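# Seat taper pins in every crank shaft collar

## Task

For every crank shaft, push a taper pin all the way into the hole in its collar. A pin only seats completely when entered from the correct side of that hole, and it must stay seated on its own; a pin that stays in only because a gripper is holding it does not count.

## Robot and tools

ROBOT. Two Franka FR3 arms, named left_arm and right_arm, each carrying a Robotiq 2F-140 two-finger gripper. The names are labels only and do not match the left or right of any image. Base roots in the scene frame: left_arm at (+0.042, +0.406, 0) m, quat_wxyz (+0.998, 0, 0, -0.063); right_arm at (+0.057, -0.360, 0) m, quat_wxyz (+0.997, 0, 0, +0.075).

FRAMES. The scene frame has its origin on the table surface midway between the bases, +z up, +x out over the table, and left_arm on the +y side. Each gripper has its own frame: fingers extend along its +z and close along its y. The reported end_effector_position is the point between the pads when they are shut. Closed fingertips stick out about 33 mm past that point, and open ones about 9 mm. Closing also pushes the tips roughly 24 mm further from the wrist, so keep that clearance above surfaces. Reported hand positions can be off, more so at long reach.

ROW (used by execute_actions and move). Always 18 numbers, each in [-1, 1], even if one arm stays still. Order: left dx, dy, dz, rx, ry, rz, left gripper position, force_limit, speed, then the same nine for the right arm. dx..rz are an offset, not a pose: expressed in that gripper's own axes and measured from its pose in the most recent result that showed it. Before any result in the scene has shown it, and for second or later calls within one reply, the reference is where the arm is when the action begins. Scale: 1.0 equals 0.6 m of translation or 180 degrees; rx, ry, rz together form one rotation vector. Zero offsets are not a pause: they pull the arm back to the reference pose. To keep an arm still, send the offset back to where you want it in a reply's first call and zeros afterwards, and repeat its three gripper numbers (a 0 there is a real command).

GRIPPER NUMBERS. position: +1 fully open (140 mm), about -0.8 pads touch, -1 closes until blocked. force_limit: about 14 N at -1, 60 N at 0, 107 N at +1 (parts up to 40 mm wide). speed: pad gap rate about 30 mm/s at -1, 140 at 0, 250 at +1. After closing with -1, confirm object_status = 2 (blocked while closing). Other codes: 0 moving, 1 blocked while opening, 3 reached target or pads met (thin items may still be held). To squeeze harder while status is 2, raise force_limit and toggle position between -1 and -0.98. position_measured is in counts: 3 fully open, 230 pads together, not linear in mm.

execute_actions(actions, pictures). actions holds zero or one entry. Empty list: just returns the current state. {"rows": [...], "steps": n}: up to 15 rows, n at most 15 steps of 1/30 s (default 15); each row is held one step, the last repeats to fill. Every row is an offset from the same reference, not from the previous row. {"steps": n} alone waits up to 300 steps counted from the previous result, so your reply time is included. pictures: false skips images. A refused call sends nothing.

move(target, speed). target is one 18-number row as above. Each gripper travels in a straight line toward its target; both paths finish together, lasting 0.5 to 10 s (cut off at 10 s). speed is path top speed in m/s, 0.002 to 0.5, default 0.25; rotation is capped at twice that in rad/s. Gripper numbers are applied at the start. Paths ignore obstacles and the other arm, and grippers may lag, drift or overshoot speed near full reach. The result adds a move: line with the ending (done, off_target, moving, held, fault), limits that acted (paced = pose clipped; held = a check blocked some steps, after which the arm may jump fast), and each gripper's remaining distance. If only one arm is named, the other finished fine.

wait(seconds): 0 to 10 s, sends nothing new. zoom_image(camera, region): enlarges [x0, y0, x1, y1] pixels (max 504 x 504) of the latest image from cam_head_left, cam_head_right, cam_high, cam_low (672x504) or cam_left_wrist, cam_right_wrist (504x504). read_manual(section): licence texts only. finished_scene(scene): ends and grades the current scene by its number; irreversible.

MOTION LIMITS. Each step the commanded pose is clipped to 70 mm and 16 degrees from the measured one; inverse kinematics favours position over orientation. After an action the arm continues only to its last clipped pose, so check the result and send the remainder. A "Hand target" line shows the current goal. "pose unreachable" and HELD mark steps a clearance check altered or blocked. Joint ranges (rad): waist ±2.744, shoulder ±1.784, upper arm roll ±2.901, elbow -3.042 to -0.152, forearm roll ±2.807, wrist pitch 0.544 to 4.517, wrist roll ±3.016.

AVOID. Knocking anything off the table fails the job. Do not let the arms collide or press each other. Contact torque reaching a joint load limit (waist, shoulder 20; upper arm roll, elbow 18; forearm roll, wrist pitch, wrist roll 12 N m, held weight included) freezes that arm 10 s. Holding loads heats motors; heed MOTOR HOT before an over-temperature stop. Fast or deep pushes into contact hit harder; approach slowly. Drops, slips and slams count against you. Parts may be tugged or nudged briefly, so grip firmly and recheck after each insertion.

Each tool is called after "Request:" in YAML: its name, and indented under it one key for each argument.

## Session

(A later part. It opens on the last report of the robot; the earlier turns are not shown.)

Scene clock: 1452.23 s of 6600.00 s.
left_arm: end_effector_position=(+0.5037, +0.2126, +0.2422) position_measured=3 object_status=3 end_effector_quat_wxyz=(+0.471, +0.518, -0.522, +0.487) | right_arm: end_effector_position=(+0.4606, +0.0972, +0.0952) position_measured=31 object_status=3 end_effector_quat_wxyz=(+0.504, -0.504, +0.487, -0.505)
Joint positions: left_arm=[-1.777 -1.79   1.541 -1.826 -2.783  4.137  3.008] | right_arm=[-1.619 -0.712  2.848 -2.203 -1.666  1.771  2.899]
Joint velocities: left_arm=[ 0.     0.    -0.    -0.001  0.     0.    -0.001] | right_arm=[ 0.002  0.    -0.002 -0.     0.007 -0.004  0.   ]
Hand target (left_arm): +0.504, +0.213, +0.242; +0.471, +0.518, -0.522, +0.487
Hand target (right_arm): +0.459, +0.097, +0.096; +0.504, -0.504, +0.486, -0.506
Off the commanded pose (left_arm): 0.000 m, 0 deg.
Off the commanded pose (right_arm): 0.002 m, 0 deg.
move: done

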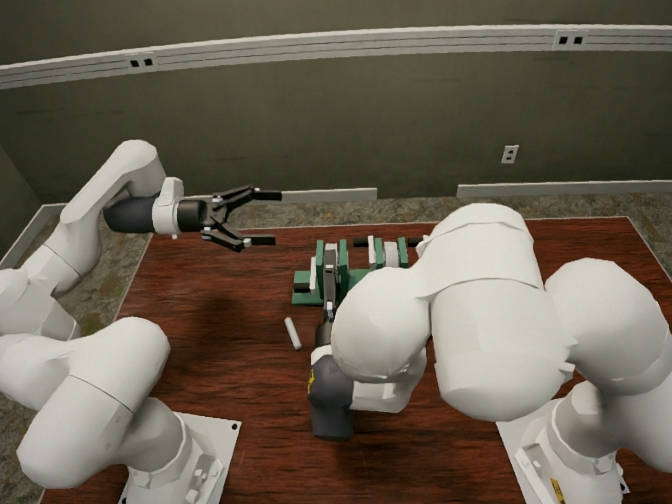

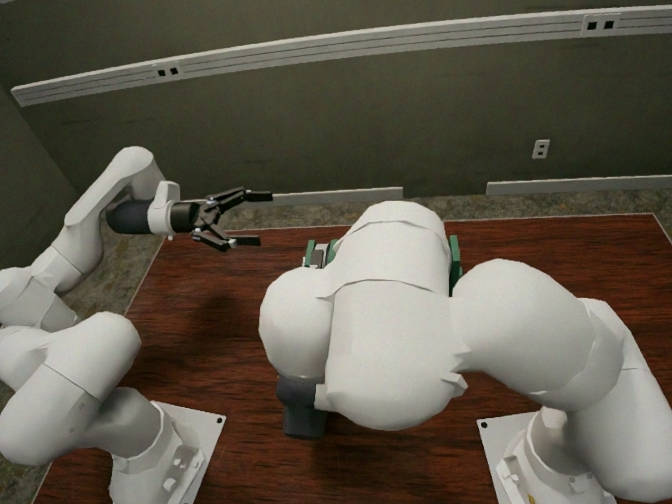

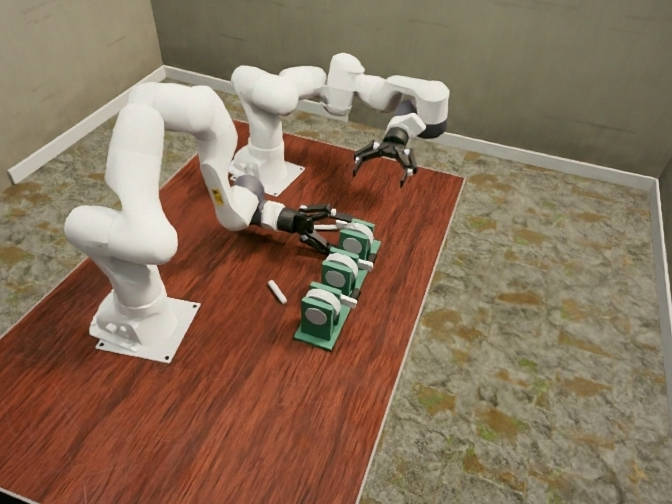

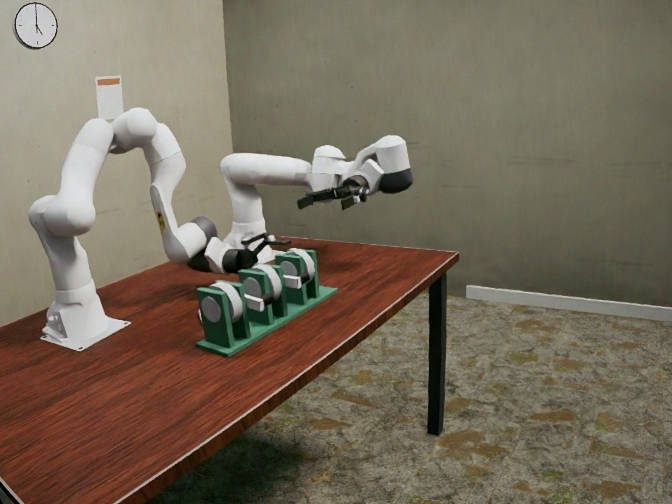

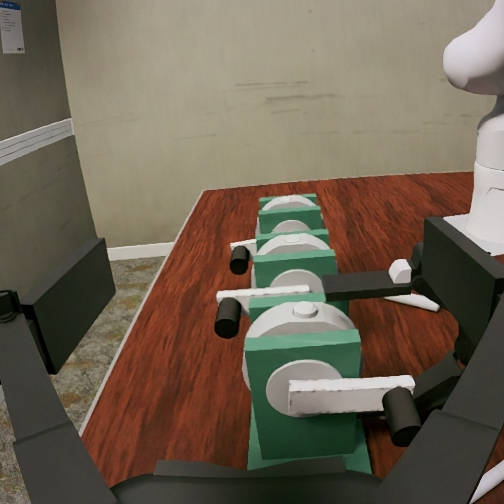

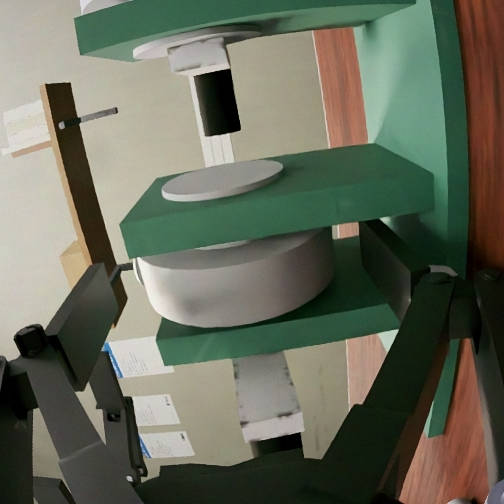

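Request:
move:
  target: [0,0,0,0,0,0,1,0,0, 0,-0.002,0.05,0,0,0,0.7,0,-0.6]
  speed: 0.02

Request:
execute_actions:
  actions:
    - {"rows": [[0,0,0,0,0,0,1,0,0, 0,0,0,0,0,0,-1,1,0.5]], "steps": 15}
  pictures: false

Scene clock: 1501.07 s of 6600.00 s.
left_arm: end_effector_position=(+0.5037, +0.2126, +0.2422) position_measured=3 object_status=3 end_effector_quat_wxyz=(+0.471, +0.518, -0.522, +0.487) | right_arm: end_effector_position=(+0.4889, +0.0973, +0.0975) position_measured=41 object_status=3 end_effector_quat_wxyz=(+0.505, -0.504, +0.487, -0.505)
Joint positions: left_arm=[-1.777 -1.79   1.541 -1.826 -2.783  4.137  3.008] | right_arm=[-1.663 -0.719  2.828 -2.183 -1.718  1.799  2.899]
Joint velocities: left_arm=[-0.001  0.     0.001 -0.001 -0.001 -0.    -0.   ] | right_arm=[-0.002 -0.    -0.     0.001 -0.005  0.003 -0.   ]
Hand target (left_arm): +0.504, +0.213, +0.242; +0.471, +0.518, -0.522, +0.487
Hand target (right_arm): +0.491, +0.098, +0.097; +0.504, -0.504, +0.487, -0.505
Off the commanded pose (left_arm): 0.000 m, 0 deg.
Off the commanded pose (right_arm): 0.002 m, 0 deg.
After step 90, 44.07 s passed at rest.
move: done

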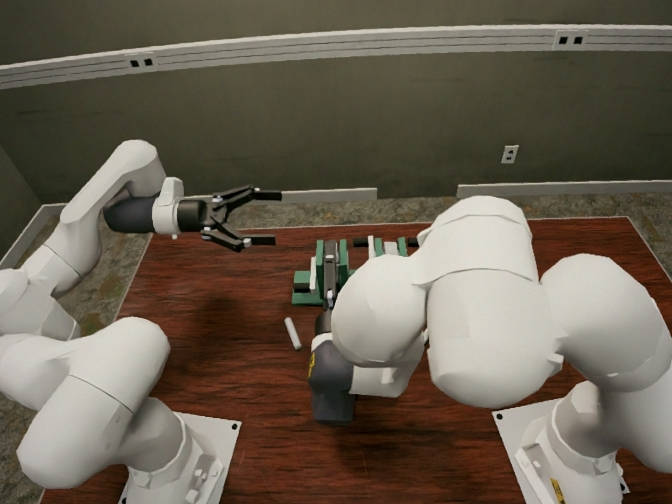

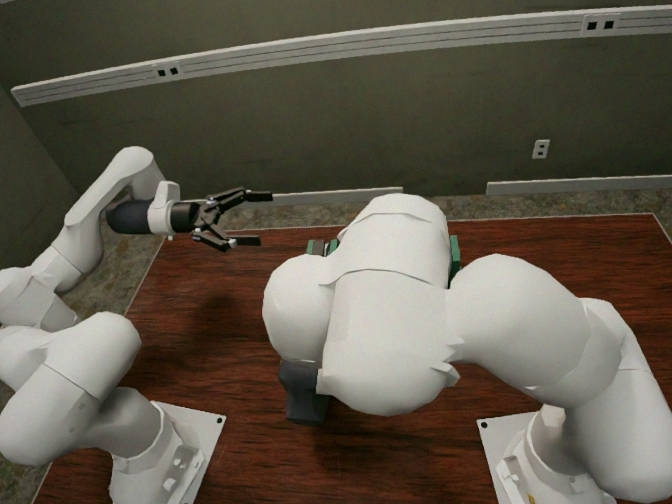

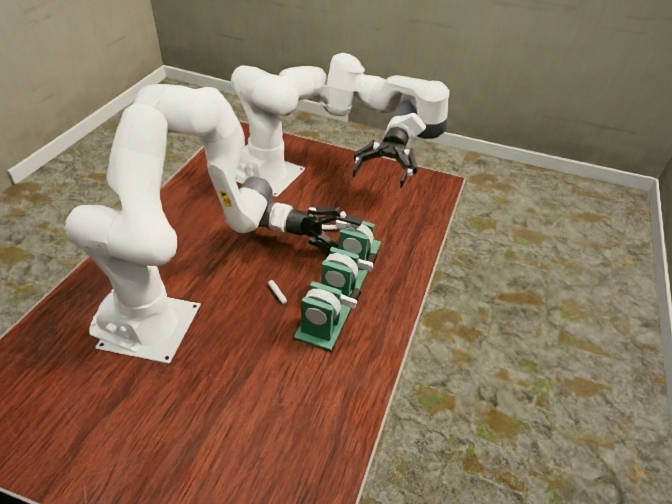

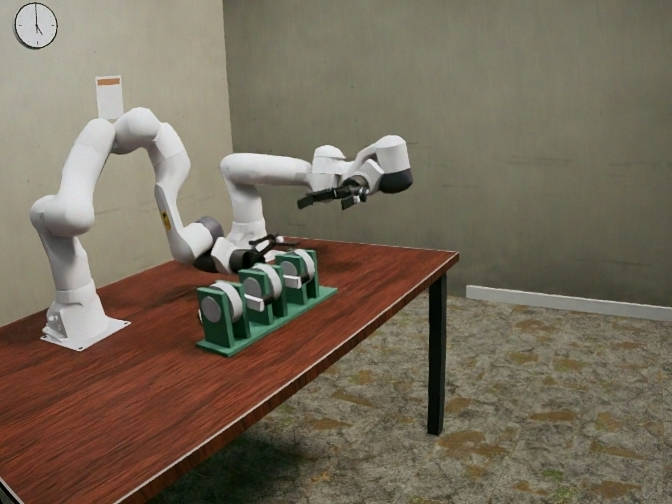

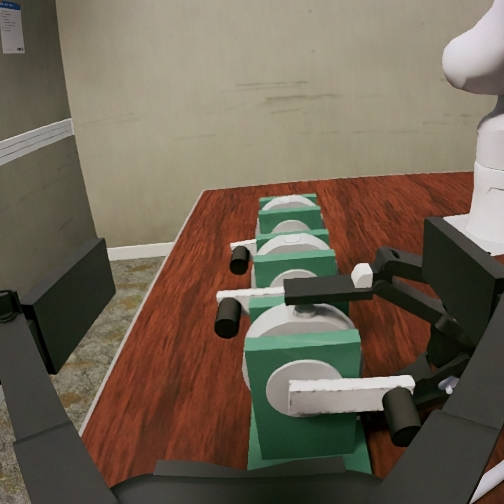

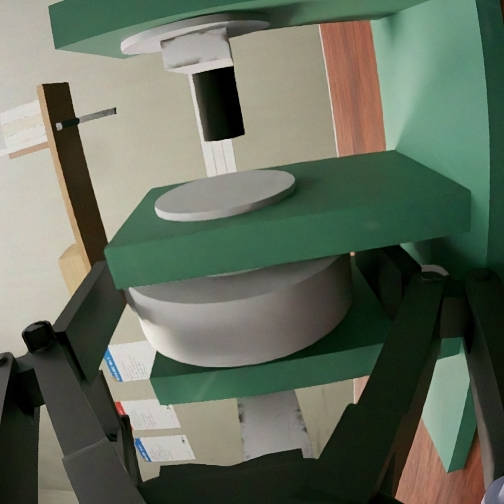

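Scene clock: 1501.57 s of 6600.00 s.
left_arm: end_effector_position=(+0.5037, +0.2126, +0.2422) position_measured=3 object_status=3 end_effector_quat_wxyz=(+0.471, +0.518, -0.522, +0.487) | right_arm: end_effector_position=(+0.4880, +0.0973, +0.0963) position_measured=80 object_status=2 end_effector_quat_wxyz=(+0.504, -0.504, +0.487, -0.504)
Joint positions: left_arm=[-1.777 -1.79   1.541 -1.826 -2.783  4.137  3.008] | right_arm=[-1.663 -0.72   2.828 -2.184 -1.717  1.8    2.9  ]
Joint velocities: left_arm=[ 0.001 -0.002  0.    -0.     0.     0.001  0.001] | right_arm=[ 0.001  0.001  0.001  0.     0.    -0.    -0.001]
Hand target (left_arm): +0.504, +0.213, +0.242; +0.471, +0.518, -0.522, +0.487
Hand target (right_arm): +0.489, +0.097, +0.097; +0.505, -0.504, +0.487, -0.505
Off the commanded pose (left_arm): 0.000 m, 0 deg.
Off the commanded pose (right_arm): 0.002 m, 0 deg.
Steps of this call (steps 1 to 15: all 15 steps of this action). Readings (end_effector_position | what the end effector reports):
1: left_arm (+0.5037, +0.2126, +0.2422) | right_arm (+0.4889, +0.0973, +0.0975) | left_arm position_measured=3 object_status=3 | right_arm position_measured=41 object_status=0
2: left_arm (+0.5037, +0.2126, +0.2422) | right_arm (+0.4889, +0.0973, +0.0975) | left_arm position_measured=3 object_status=3 | right_arm position_measured=49 object_status=0
4: left_arm (+0.5037, +0.2126, +0.2422) | right_arm (+0.4880, +0.0974, +0.0963) | left_arm position_measured=3 object_status=3 | right_arm position_measured=70 object_status=0
8: left_arm (+0.5037, +0.2126, +0.2422) | right_arm (+0.4880, +0.0973, +0.0963) | left_arm position_measured=3 object_status=3 | right_arm position_measured=80 object_status=0
15: the state above

Request:
execute_actions:
  actions:
    - {"rows": [[0,0,0,0,0,0,1,0,0, 0,0,0,0,0,0,0.6,1,1],[0,0,0,0,0,0,1,0,0, 0,0,0,0,0,0,0.6,1,1],[0,0,0,0,0,0,1,0,0, 0,0,0,0,0,0,0.6,1,1],[0,0,0,0,0,0,1,0,0, 0,0,0,0,0,0,0.6,1,1],[0,0,0,0,0,0,1,0,0, 0,0,0,0,0,0,0.6,1,1],[0,0,0,0,0,0,1,0,0, 0,0,0,0,0,0,-1,1,1]], "steps": 15}
  pictures: false

Request:
execute_actions:
  actions:
    - {"rows": [[0,0,0,0,0,0,1,0,0, 0,0,0,0,0,0,0.6,1,1],[0,0,0,0,0,0,1,0,0, 0,0,0,0,0,0,0.6,1,1],[0,0,0,0,0,0,1,0,0, 0,0,0,0,0,0,0.6,1,1],[0,0,0,0,0,0,1,0,0, 0,0,0,0,0,0,0.6,1,1],[0,0,0,0,0,0,1,0,0, 0,0,0,0,0,0,0.6,1,1],[0,0,0,0,0,0,1,0,0, 0,0,0,0,0,0,-1,1,1]], "steps": 15}
  pictures: false

Request:
execute_actions:
  actions:
    - {"rows": [[0,0,0,0,0,0,1,0,0, 0,0,0,0,0,0,0.6,1,1],[0,0,0,0,0,0,1,0,0, 0,0,0,0,0,0,0.6,1,1],[0,0,0,0,0,0,1,0,0, 0,0,0,0,0,0,0.6,1,1],[0,0,0,0,0,0,1,0,0, 0,0,0,0,0,0,0.6,1,1],[0,0,0,0,0,0,1,0,0, 0,0,0,0,0,0,0.6,1,1],[0,0,0,0,0,0,1,0,0, 0,0,0,0,0,0,-1,1,1]], "steps": 15}
  pictures: false

Scene clock: 1514.70 s of 6600.00 s.
left_arm: end_effector_position=(+0.5037, +0.2126, +0.2422) position_measured=3 object_status=3 end_effector_quat_wxyz=(+0.471, +0.518, -0.522, +0.487) | right_arm: end_effector_position=(+0.4884, +0.0968, +0.0963) position_measured=80 object_status=2 end_effector_quat_wxyz=(+0.504, -0.504, +0.487, -0.504)
Joint positions: left_arm=[-1.777 -1.79   1.541 -1.826 -2.783  4.137  3.008] | right_arm=[-1.663 -0.72   2.828 -2.184 -1.717  1.8    2.901]
Joint velocities: left_arm=[ 0.002 -0.     0.     0.001  0.001 -0.001 -0.001] | right_arm=[-0.    -0.001  0.001  0.     0.    -0.    -0.001]
Hand target (left_arm): +0.504, +0.213, +0.242; +0.471, +0.518, -0.522, +0.487
Hand target (right_arm): +0.488, +0.097, +0.096; +0.504, -0.504, +0.487, -0.504
Off the commanded pose (left_arm): 0.000 m, 0 deg.
Off the commanded pose (right_arm): 0.001 m, 0 deg.
Steps of this call (steps 1 to 90: nothing new was sent; then 9.63 s passed at rest; steps 91 to 105: all 15 steps of this action). Readings (end_effector_position | what the end effector reports):
91: left_arm (+0.5037, +0.2126, +0.2422) | right_arm (+0.4880, +0.0973, +0.0963) | left_arm position_measured=3 object_status=3 | right_arm position_measured=80 object_status=0
92: left_arm (+0.5037, +0.2126, +0.2422) | right_arm (+0.4890, +0.0970, +0.0967) | left_arm position_measured=3 object_status=3 | right_arm position_measured=78 object_status=0
94: left_arm (+0.5037, +0.2126, +0.2422) | right_arm (+0.4891, +0.0969, +0.0967) | left_arm position_measured=3 object_status=3 | right_arm position_measured=53 object_status=0
98: left_arm (+0.5037, +0.2126, +0.2422) | right_arm (+0.4884, +0.0968, +0.0963) | left_arm position_measured=3 object_status=3 | right_arm position_measured=77 object_status=0
105: the state above

Scene clock: 1515.20 s of 6600.00 s.
left_arm: end_effector_position=(+0.5037, +0.2126, +0.2422) position_measured=3 object_status=3 end_effector_quat_wxyz=(+0.471, +0.518, -0.522, +0.487) | right_arm: end_effector_position=(+0.4887, +0.0964, +0.0963) position_measured=80 object_status=2 end_effector_quat_wxyz=(+0.504, -0.504, +0.488, -0.505)
Joint positions: left_arm=[-1.777 -1.79   1.541 -1.826 -2.783  4.137  3.008] | right_arm=[-1.663 -0.72   2.828 -2.184 -1.717  1.8    2.901]
Joint velocities: left_arm=[-0.     0.    -0.     0.001  0.    -0.001 -0.001] | right_arm=[-0.     0.     0.001  0.001 -0.001 -0.     0.002]
Hand target (left_arm): +0.504, +0.213, +0.242; +0.471, +0.518, -0.522, +0.487
Hand target (right_arm): +0.488, +0.097, +0.096; +0.504, -0.504, +0.487, -0.504
Off the commanded pose (left_arm): 0.000 m, 0 deg.
Off the commanded pose (right_arm): 0.001 m, 0 deg.
Steps of this call (steps 1 to 15: all 15 steps of this action). Readings (end_effector_position | what the end effector reports):
1: left_arm (+0.5037, +0.2126, +0.2422) | right_arm (+0.4884, +0.0968, +0.0963) | left_arm position_measured=3 object_status=3 | right_arm position_measured=80 object_status=0
2: left_arm (+0.5037, +0.2126, +0.2422) | right_arm (+0.4894, +0.0965, +0.0966) | left_arm position_measured=3 object_status=3 | right_arm position_measured=78 object_status=0
4: left_arm (+0.5037, +0.2126, +0.2422) | right_arm (+0.4895, +0.0964, +0.0967) | left_arm position_measured=3 object_status=3 | right_arm position_measured=53 object_status=0
8: left_arm (+0.5037, +0.2126, +0.2422) | right_arm (+0.4887, +0.0964, +0.0963) | left_arm position_measured=3 object_status=3 | right_arm position_measured=77 object_status=0
15: the state above

Scene clock: 1515.70 s of 6600.00 s.
left_arm: end_effector_position=(+0.5037, +0.2126, +0.2422) position_measured=3 object_status=3 end_effector_quat_wxyz=(+0.471, +0.518, -0.522, +0.487) | right_arm: end_effector_position=(+0.4891, +0.0960, +0.0963) position_measured=80 object_status=2 end_effector_quat_wxyz=(+0.504, -0.503, +0.488, -0.505)
Joint positions: left_arm=[-1.777 -1.79   1.541 -1.826 -2.783  4.137  3.008] | right_arm=[-1.664 -0.72   2.827 -2.184 -1.716  1.8    2.902]
Joint velocities: left_arm=[-0.001 -0.     0.001  0.001  0.001  0.001  0.001] | right_arm=[ 0.001 -0.001  0.    -0.001 -0.002  0.001 -0.001]
Hand target (left_arm): +0.504, +0.213, +0.242; +0.471, +0.518, -0.522, +0.487
Hand target (right_arm): +0.489, +0.096, +0.096; +0.504, -0.504, +0.488, -0.505
Off the commanded pose (left_arm): 0.000 m, 0 deg.
Off the commanded pose (right_arm): 0.001 m, 0 deg.
Steps of this call (steps 1 to 15: all 15 steps of this action). Readings (end_effector_position | what the end effector reports):
1: left_arm (+0.5037, +0.2126, +0.2422) | right_arm (+0.4888, +0.0964, +0.0963) | left_arm position_measured=3 object_status=3 | right_arm position_measured=80 object_status=0
2: left_arm (+0.5037, +0.2126, +0.2422) | right_arm (+0.4898, +0.0961, +0.0967) | left_arm position_measured=3 object_status=3 | right_arm position_measured=78 object_status=0
4: left_arm (+0.5037, +0.2126, +0.2422) | right_arm (+0.4899, +0.0960, +0.0967) | left_arm position_measured=3 object_status=3 | right_arm position_measured=53 object_status=0
8: left_arm (+0.5037, +0.2126, +0.2422) | right_arm (+0.4891, +0.0960, +0.0963) | left_arm position_measured=3 object_status=3 | right_arm position_measured=77 object_status=0
15: the state above

Request:
execute_actions:
  actions:
    - {"rows": [[0,0,0,0,0,0,1,0,0, 0,0,0.012,0,0,0,-0.98,1,0],[0,0,0,0,0,0,1,0,0, 0,0,0.012,0,0,0,-0.98,1,0],[0,0,0,0,0,0,1,0,0, 0,0,0.012,0,0,0,-0.98,1,0],[0,0,0,0,0,0,1,0,0, 0,0,0.012,0,0,0,-0.98,1,0],[0,0,0,0,0,0,1,0,0, 0,0,0.012,0,0,0,-1,1,0],[0,0,0,0,0,0,1,0,0, 0,0,0.012,0,0,0,-1,1,0],[0,0,0,0,0,0,1,0,0, 0,0,0.012,0,0,0,-1,1,0],[0,0,0,0,0,0,1,0,0, 0,0,-0.012,0,0,0,-1,1,0],[0,0,0,0,0,0,1,0,0, 0,0,-0.012,0,0,0,-0.98,1,0],[0,0,0,0,0,0,1,0,0, 0,0,-0.012,0,0,0,-0.98,1,0],[0,0,0,0,0,0,1,0,0, 0,0,-0.012,0,0,0,-0.98,1,0],[0,0,0,0,0,0,1,0,0, 0,0,-0.012,0,0,0,-0.98,1,0],[0,0,0,0,0,0,1,0,0, 0,0,-0.012,0,0,0,-1,1,0]], "steps": 15}
  pictures: false

Request:
execute_actions:
  actions:
    - {"rows": [[0,0,0,0,0,0,1,0,0, -0.012,0,0,0,0,0,-0.98,1,0],[0,0,0,0,0,0,1,0,0, -0.012,0,0,0,0,0,-0.98,1,0],[0,0,0,0,0,0,1,0,0, -0.012,0,0,0,0,0,-0.98,1,0],[0,0,0,0,0,0,1,0,0, -0.012,0,0,0,0,0,-0.98,1,0],[0,0,0,0,0,0,1,0,0, -0.012,0,0,0,0,0,-1,1,0],[0,0,0,0,0,0,1,0,0, -0.012,0,0,0,0,0,-1,1,0],[0,0,0,0,0,0,1,0,0, -0.012,0,0,0,0,0,-1,1,0],[0,0,0,0,0,0,1,0,0, 0.012,0,0,0,0,0,-1,1,0],[0,0,0,0,0,0,1,0,0, 0.012,0,0,0,0,0,-0.98,1,0],[0,0,0,0,0,0,1,0,0, 0.012,0,0,0,0,0,-0.98,1,0],[0,0,0,0,0,0,1,0,0, 0.012,0,0,0,0,0,-0.98,1,0],[0,0,0,0,0,0,1,0,0, 0.012,0,0,0,0,0,-0.98,1,0],[0,0,0,0,0,0,1,0,0, 0.012,0,0,0,0,0,-1,1,0]], "steps": 15}
  pictures: false

Request:
execute_actions:
  actions:
    - {"rows": [[0,0,0,0,0,0,1,0,0, 0,0,0,0,0,0,-0.98,1,0]], "steps": 15}
  pictures: false

Scene clock: 1530.27 s of 6600.00 s.
left_arm: end_effector_position=(+0.5037, +0.2126, +0.2422) position_measured=3 object_status=3 end_effector_quat_wxyz=(+0.471, +0.518, -0.522, +0.487) | right_arm: end_effector_position=(+0.4890, +0.0959, +0.0964) position_measured=80 object_status=0 end_effector_quat_wxyz=(+0.504, -0.503, +0.488, -0.505)
Joint positions: left_arm=[-1.777 -1.79   1.541 -1.826 -2.783  4.137  3.008] | right_arm=[-1.664 -0.72   2.827 -2.184 -1.716  1.8    2.902]
Joint velocities: left_arm=[ 0.001  0.001  0.001 -0.     0.001 -0.    -0.002] | right_arm=[ 0.    -0.001  0.001  0.     0.    -0.001 -0.002]
Hand target (left_arm): +0.504, +0.213, +0.242; +0.471, +0.518, -0.522, +0.487
Hand target (right_arm): +0.482, +0.096, +0.096; +0.504, -0.503, +0.488, -0.505
Off the commanded pose (left_arm): 0.000 m, 0 deg.
Off the commanded pose (right_arm): 0.007 m, 0 deg.
Steps of this call (steps 1 to 90: nothing new was sent; then 11.07 s passed at rest; steps 91 to 105: all 15 steps of this action). Readings (end_effector_position | what the end effector reports):
91: left_arm (+0.5037, +0.2126, +0.2422) | right_arm (+0.4892, +0.0961, +0.0963) | left_arm position_measured=3 object_status=3 | right_arm position_measured=80 object_status=0
92: left_arm (+0.5037, +0.2126, +0.2422) | right_arm (+0.4892, +0.0961, +0.0963) | left_arm position_measured=3 object_status=3 | right_arm position_measured=80 object_status=0
94: left_arm (+0.5037, +0.2126, +0.2422) | right_arm (+0.4892, +0.0961, +0.0963) | left_arm position_measured=3 object_status=3 | right_arm position_measured=80 object_status=0
98: left_arm (+0.5037, +0.2126, +0.2422) | right_arm (+0.4890, +0.0959, +0.0964) | left_arm position_measured=3 object_status=3 | right_arm position_measured=80 object_status=0
105: the state above

Scene clock: 1530.77 s of 6600.00 s.
left_arm: end_effector_position=(+0.5037, +0.2126, +0.2422) position_measured=3 object_status=3 end_effector_quat_wxyz=(+0.471, +0.518, -0.522, +0.487) | right_arm: end_effector_position=(+0.4891, +0.0959, +0.0964) position_measured=80 object_status=0 end_effector_quat_wxyz=(+0.505, -0.506, +0.487, -0.501)
Joint positions: left_arm=[-1.777 -1.79   1.541 -1.826 -2.783  4.137  3.008] | right_arm=[-1.664 -0.714  2.825 -2.193 -1.728  1.806  2.908]
Joint velocities: left_arm=[-0.     0.001 -0.001  0.001  0.001 -0.    -0.   ] | right_arm=[ 0.     0.008 -0.002 -0.016 -0.021  0.005  0.016]
Hand target (left_arm): +0.504, +0.213, +0.242; +0.471, +0.518, -0.522, +0.487
Hand target (right_arm): +0.489, +0.089, +0.096; +0.504, -0.503, +0.488, -0.505
Off the commanded pose (left_arm): 0.000 m, 0 deg.
Off the commanded pose (right_arm): 0.007 m, 1 deg.
Steps of this call (steps 1 to 15: all 15 steps of this action). Readings (end_effector_position | what the end effector reports):
1: left_arm (+0.5037, +0.2126, +0.2422) | right_arm (+0.4891, +0.0961, +0.0963) | left_arm position_measured=3 object_status=3 | right_arm position_measured=80 object_status=0
2: left_arm (+0.5037, +0.2126, +0.2422) | right_arm (+0.4891, +0.0961, +0.0963) | left_arm position_measured=3 object_status=3 | right_arm position_measured=80 object_status=0
4: left_arm (+0.5037, +0.2126, +0.2422) | right_arm (+0.4891, +0.0961, +0.0963) | left_arm position_measured=3 object_status=3 | right_arm position_measured=80 object_status=0
8: left_arm (+0.5037, +0.2126, +0.2422) | right_arm (+0.4890, +0.0958, +0.0963) | left_arm position_measured=3 object_status=3 | right_arm position_measured=80 object_status=0
15: the state above

Scene clock: 1531.27 s of 6600.00 s.
left_arm: end_effector_position=(+0.5037, +0.2126, +0.2422) position_measured=3 object_status=3 end_effector_quat_wxyz=(+0.471, +0.518, -0.522, +0.487) | right_arm: end_effector_position=(+0.4891, +0.0960, +0.0964) position_measured=80 object_status=2 end_effector_quat_wxyz=(+0.505, -0.506, +0.487, -0.501)
Joint positions: left_arm=[-1.777 -1.79   1.541 -1.826 -2.783  4.137  3.008] | right_arm=[-1.664 -0.714  2.825 -2.193 -1.728  1.806  2.908]
Joint velocities: left_arm=[ 0.001 -0.     0.002 -0.002 -0.001 -0.001 -0.   ] | right_arm=[-0.    -0.     0.001  0.    -0.    -0.001  0.001]
Hand target (left_arm): +0.504, +0.213, +0.242; +0.471, +0.518, -0.522, +0.487
Hand target (right_arm): +0.489, +0.096, +0.096; +0.505, -0.506, +0.487, -0.501
Off the commanded pose (left_arm): 0.000 m, 0 deg.
Off the commanded pose (right_arm): 0.000 m, 0 deg.
Steps of this call (steps 1 to 15: all 15 steps of this action). Readings (end_effector_position | what the end effector reports):
1: left_arm (+0.5037, +0.2126, +0.2422) | right_arm (+0.4891, +0.0960, +0.0964) | left_arm position_measured=3 object_status=3 | right_arm position_measured=80 object_status=0
2: left_arm (+0.5037, +0.2126, +0.2422) | right_arm (+0.4891, +0.0960, +0.0964) | left_arm position_measured=3 object_status=3 | right_arm position_measured=80 object_status=0
4: left_arm (+0.5037, +0.2126, +0.2422) | right_arm (+0.4891, +0.0960, +0.0964) | left_arm position_measured=3 object_status=3 | right_arm position_measured=80 object_status=0
8: left_arm (+0.5037, +0.2126, +0.2422) | right_arm (+0.4891, +0.0960, +0.0964) | left_arm position_measured=3 object_status=3 | right_arm position_measured=80 object_status=2
15: the state above

Request:
move:
  target: [0,0,0,0,0,0,1,0,0, -0.002,0,0,0,0,0,0.78,0,-0.3]
  speed: 0.01

Request:
move:
  target: [0,0,0,0,0,0,1,0,0, 0,-0.003,-0.14,0,0,0,0.78,0,-0.3]
  speed: 0.05

Request:
zoom_image:
  camera: "cam_left_wrist"
  region: [240, 190, 360, 340]

Scene clock: 1543.50 s of 6600.00 s.
left_arm: end_effector_position=(+0.5037, +0.2126, +0.2422) position_measured=3 object_status=3 end_effector_quat_wxyz=(+0.471, +0.518, -0.522, +0.487) | right_arm: end_effector_position=(+0.4901, +0.0959, +0.0967) position_measured=31 object_status=3 end_effector_quat_wxyz=(+0.505, -0.506, +0.487, -0.502)
Joint positions: left_arm=[-1.777 -1.79   1.541 -1.826 -2.783  4.137  3.008] | right_arm=[-1.665 -0.714  2.824 -2.192 -1.729  1.806  2.908]
Joint velocities: left_arm=[-0.001 -0.    -0.     0.     0.001  0.    -0.001] | right_arm=[-0.001  0.    -0.    -0.001 -0.     0.    -0.   ]
Hand target (left_arm): +0.504, +0.213, +0.242; +0.471, +0.518, -0.522, +0.487
Hand target (right_arm): +0.489, +0.097, +0.096; +0.505, -0.506, +0.487, -0.501
Off the commanded pose (left_arm): 0.000 m, 0 deg.
Off the commanded pose (right_arm): 0.002 m, 0 deg.
After step 90, 8.53 s passed at rest.
move: done

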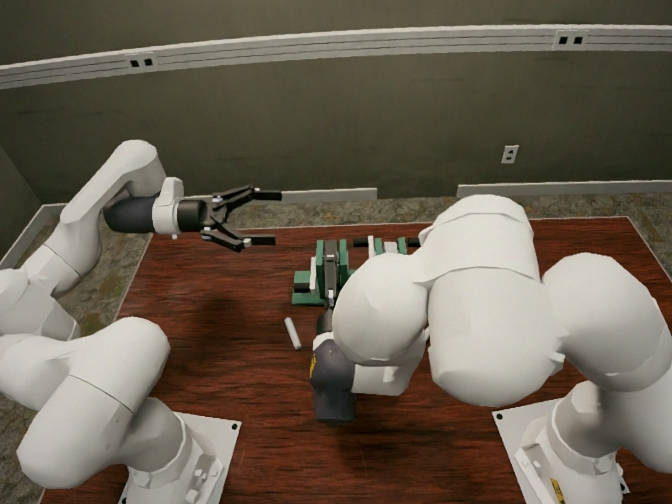

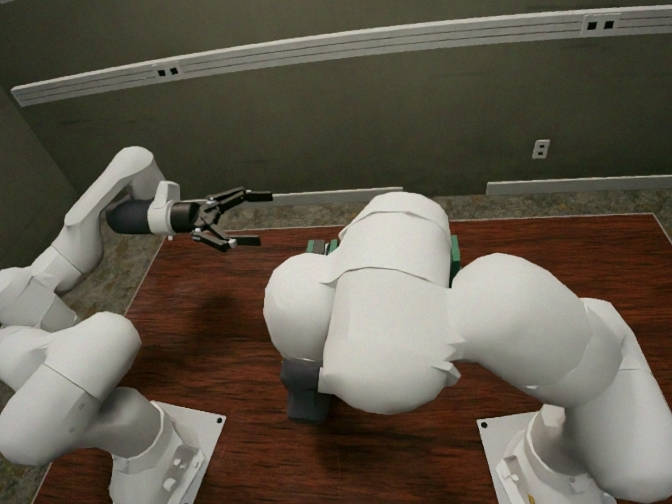

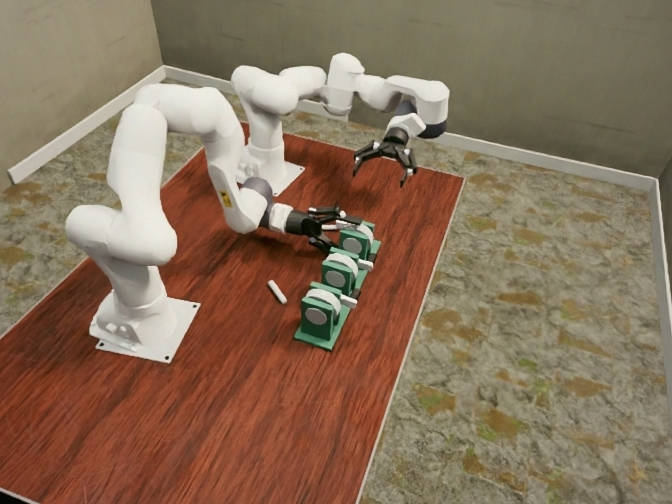

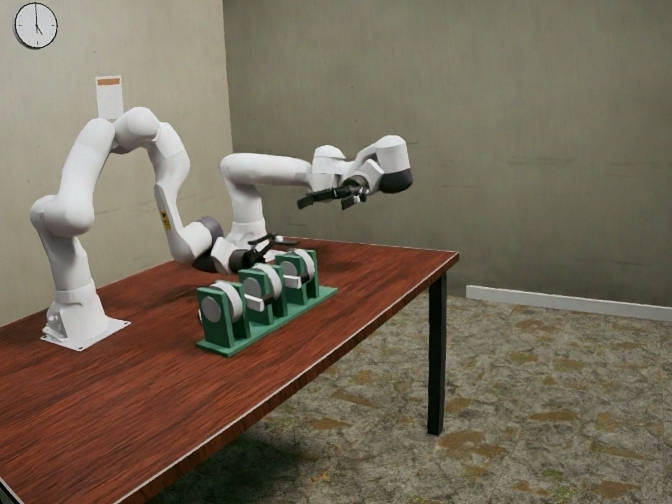

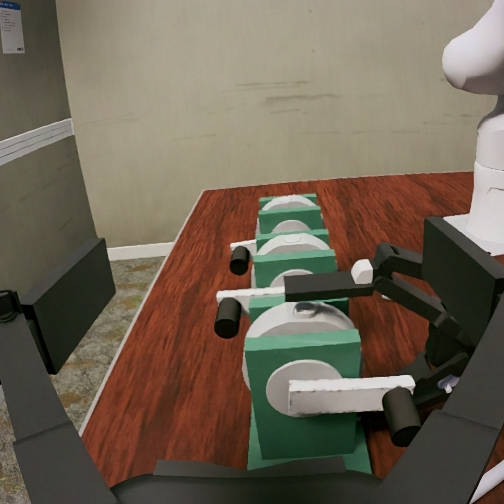

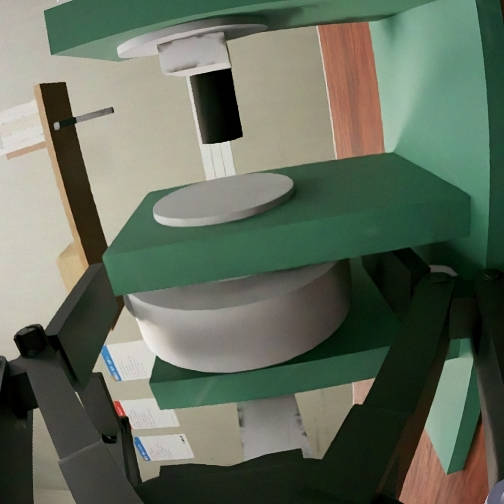

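Scene clock: 1545.53 s of 6600.00 s.
left_arm: end_effector_position=(+0.5037, +0.2126, +0.2422) position_measured=3 object_status=3 end_effector_quat_wxyz=(+0.471, +0.518, -0.522, +0.487) | right_arm: end_effector_position=(+0.4070, +0.0951, +0.0959) position_measured=31 object_status=3 end_effector_quat_wxyz=(+0.506, -0.505, +0.489, -0.499)
Joint positions: left_arm=[-1.777 -1.79   1.541 -1.826 -2.783  4.137  3.008] | right_arm=[-1.544 -0.68   2.894 -2.245 -1.576  1.719  2.905]
Joint velocities: left_arm=[-0.    -0.002 -0.001 -0.    -0.001  0.001  0.001] | right_arm=[ 0.001  0.001 -0.    -0.001  0.009 -0.005 -0.002]
Hand target (left_arm): +0.504, +0.213, +0.242; +0.471, +0.518, -0.522, +0.487
Hand target (right_arm): +0.406, +0.094, +0.097; +0.505, -0.505, +0.488, -0.501
Off the commanded pose (left_arm): 0.000 m, 0 deg.
Off the commanded pose (right_arm): 0.002 m, 0 deg.
move: done

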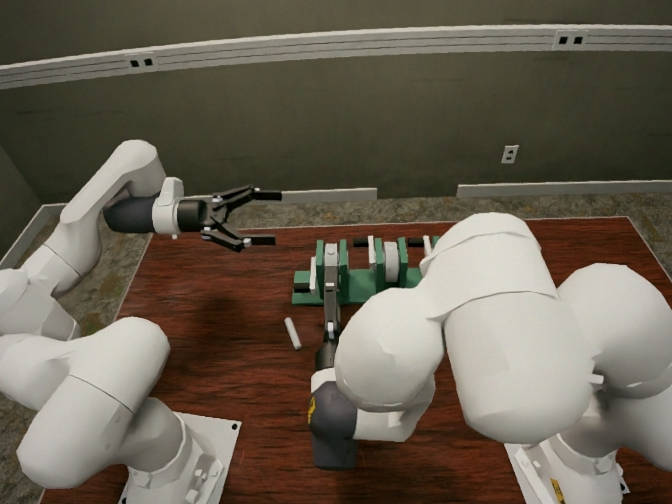

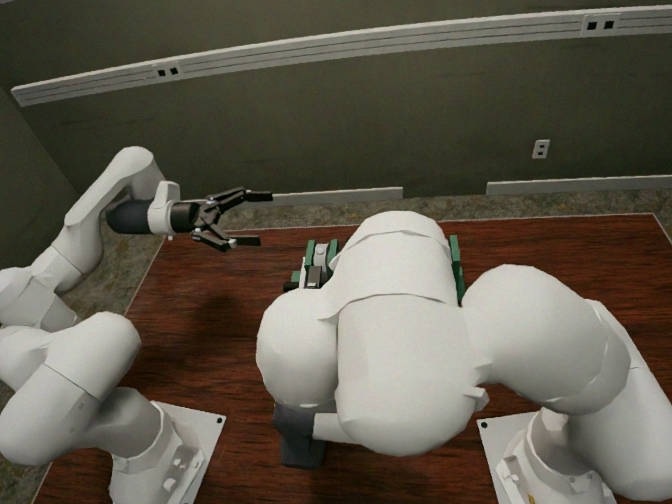

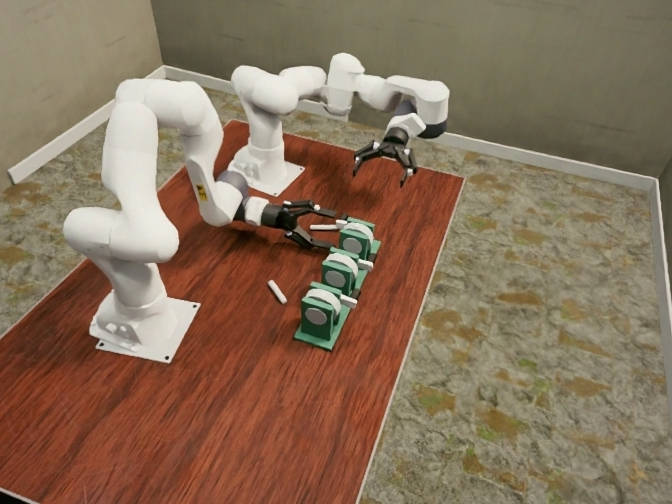

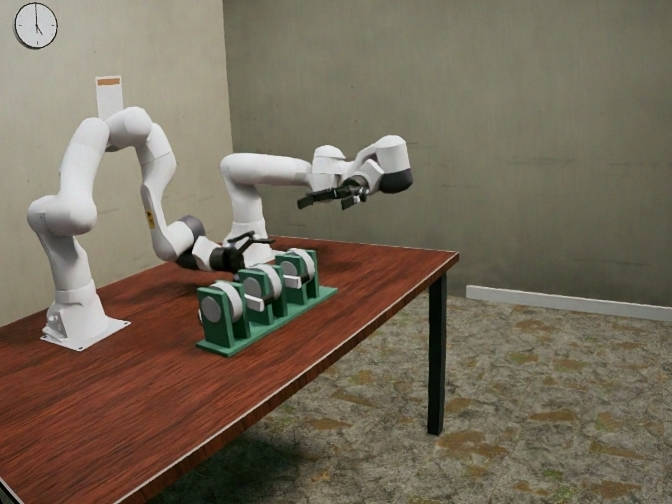

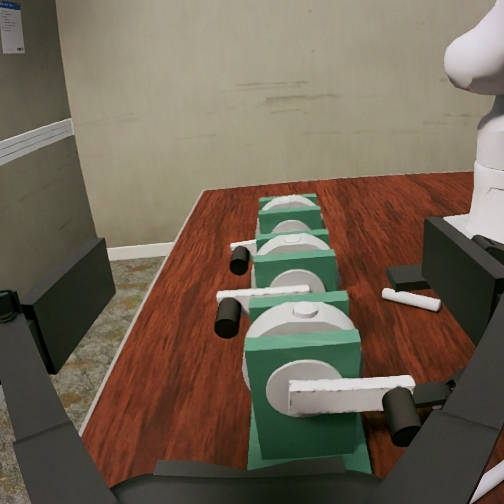

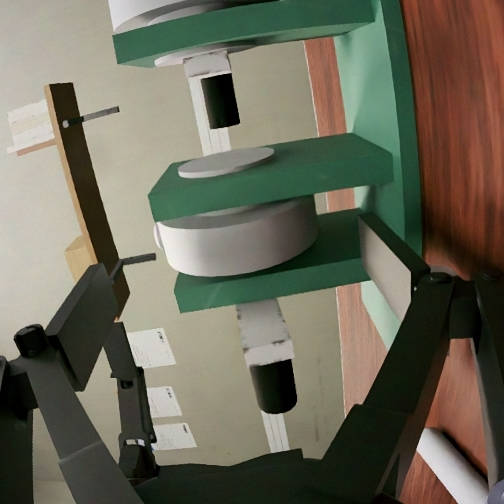

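Region (240, 190, 360, 340) of cam_left_wrist's 504x504 image, scaled by 3.360, with more detail than that image has; it fills the left 403 columns of this view, and the rest is white.

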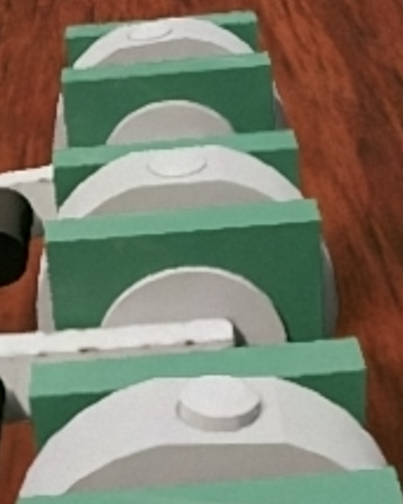

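Request:
zoom_image:
  camera: "cam_left_wrist"
  region: [270, 290, 330, 340]

Region (270, 290, 330, 340) of cam_left_wrist's 504x504 image, scaled by 8.400, with more detail than that image has.

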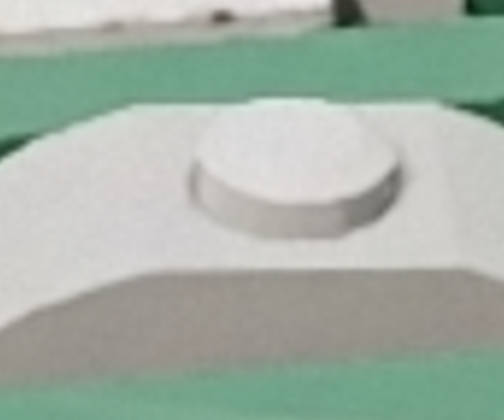

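Request:
finished_scene:
  scene: 1

The scene is finished: the task was done.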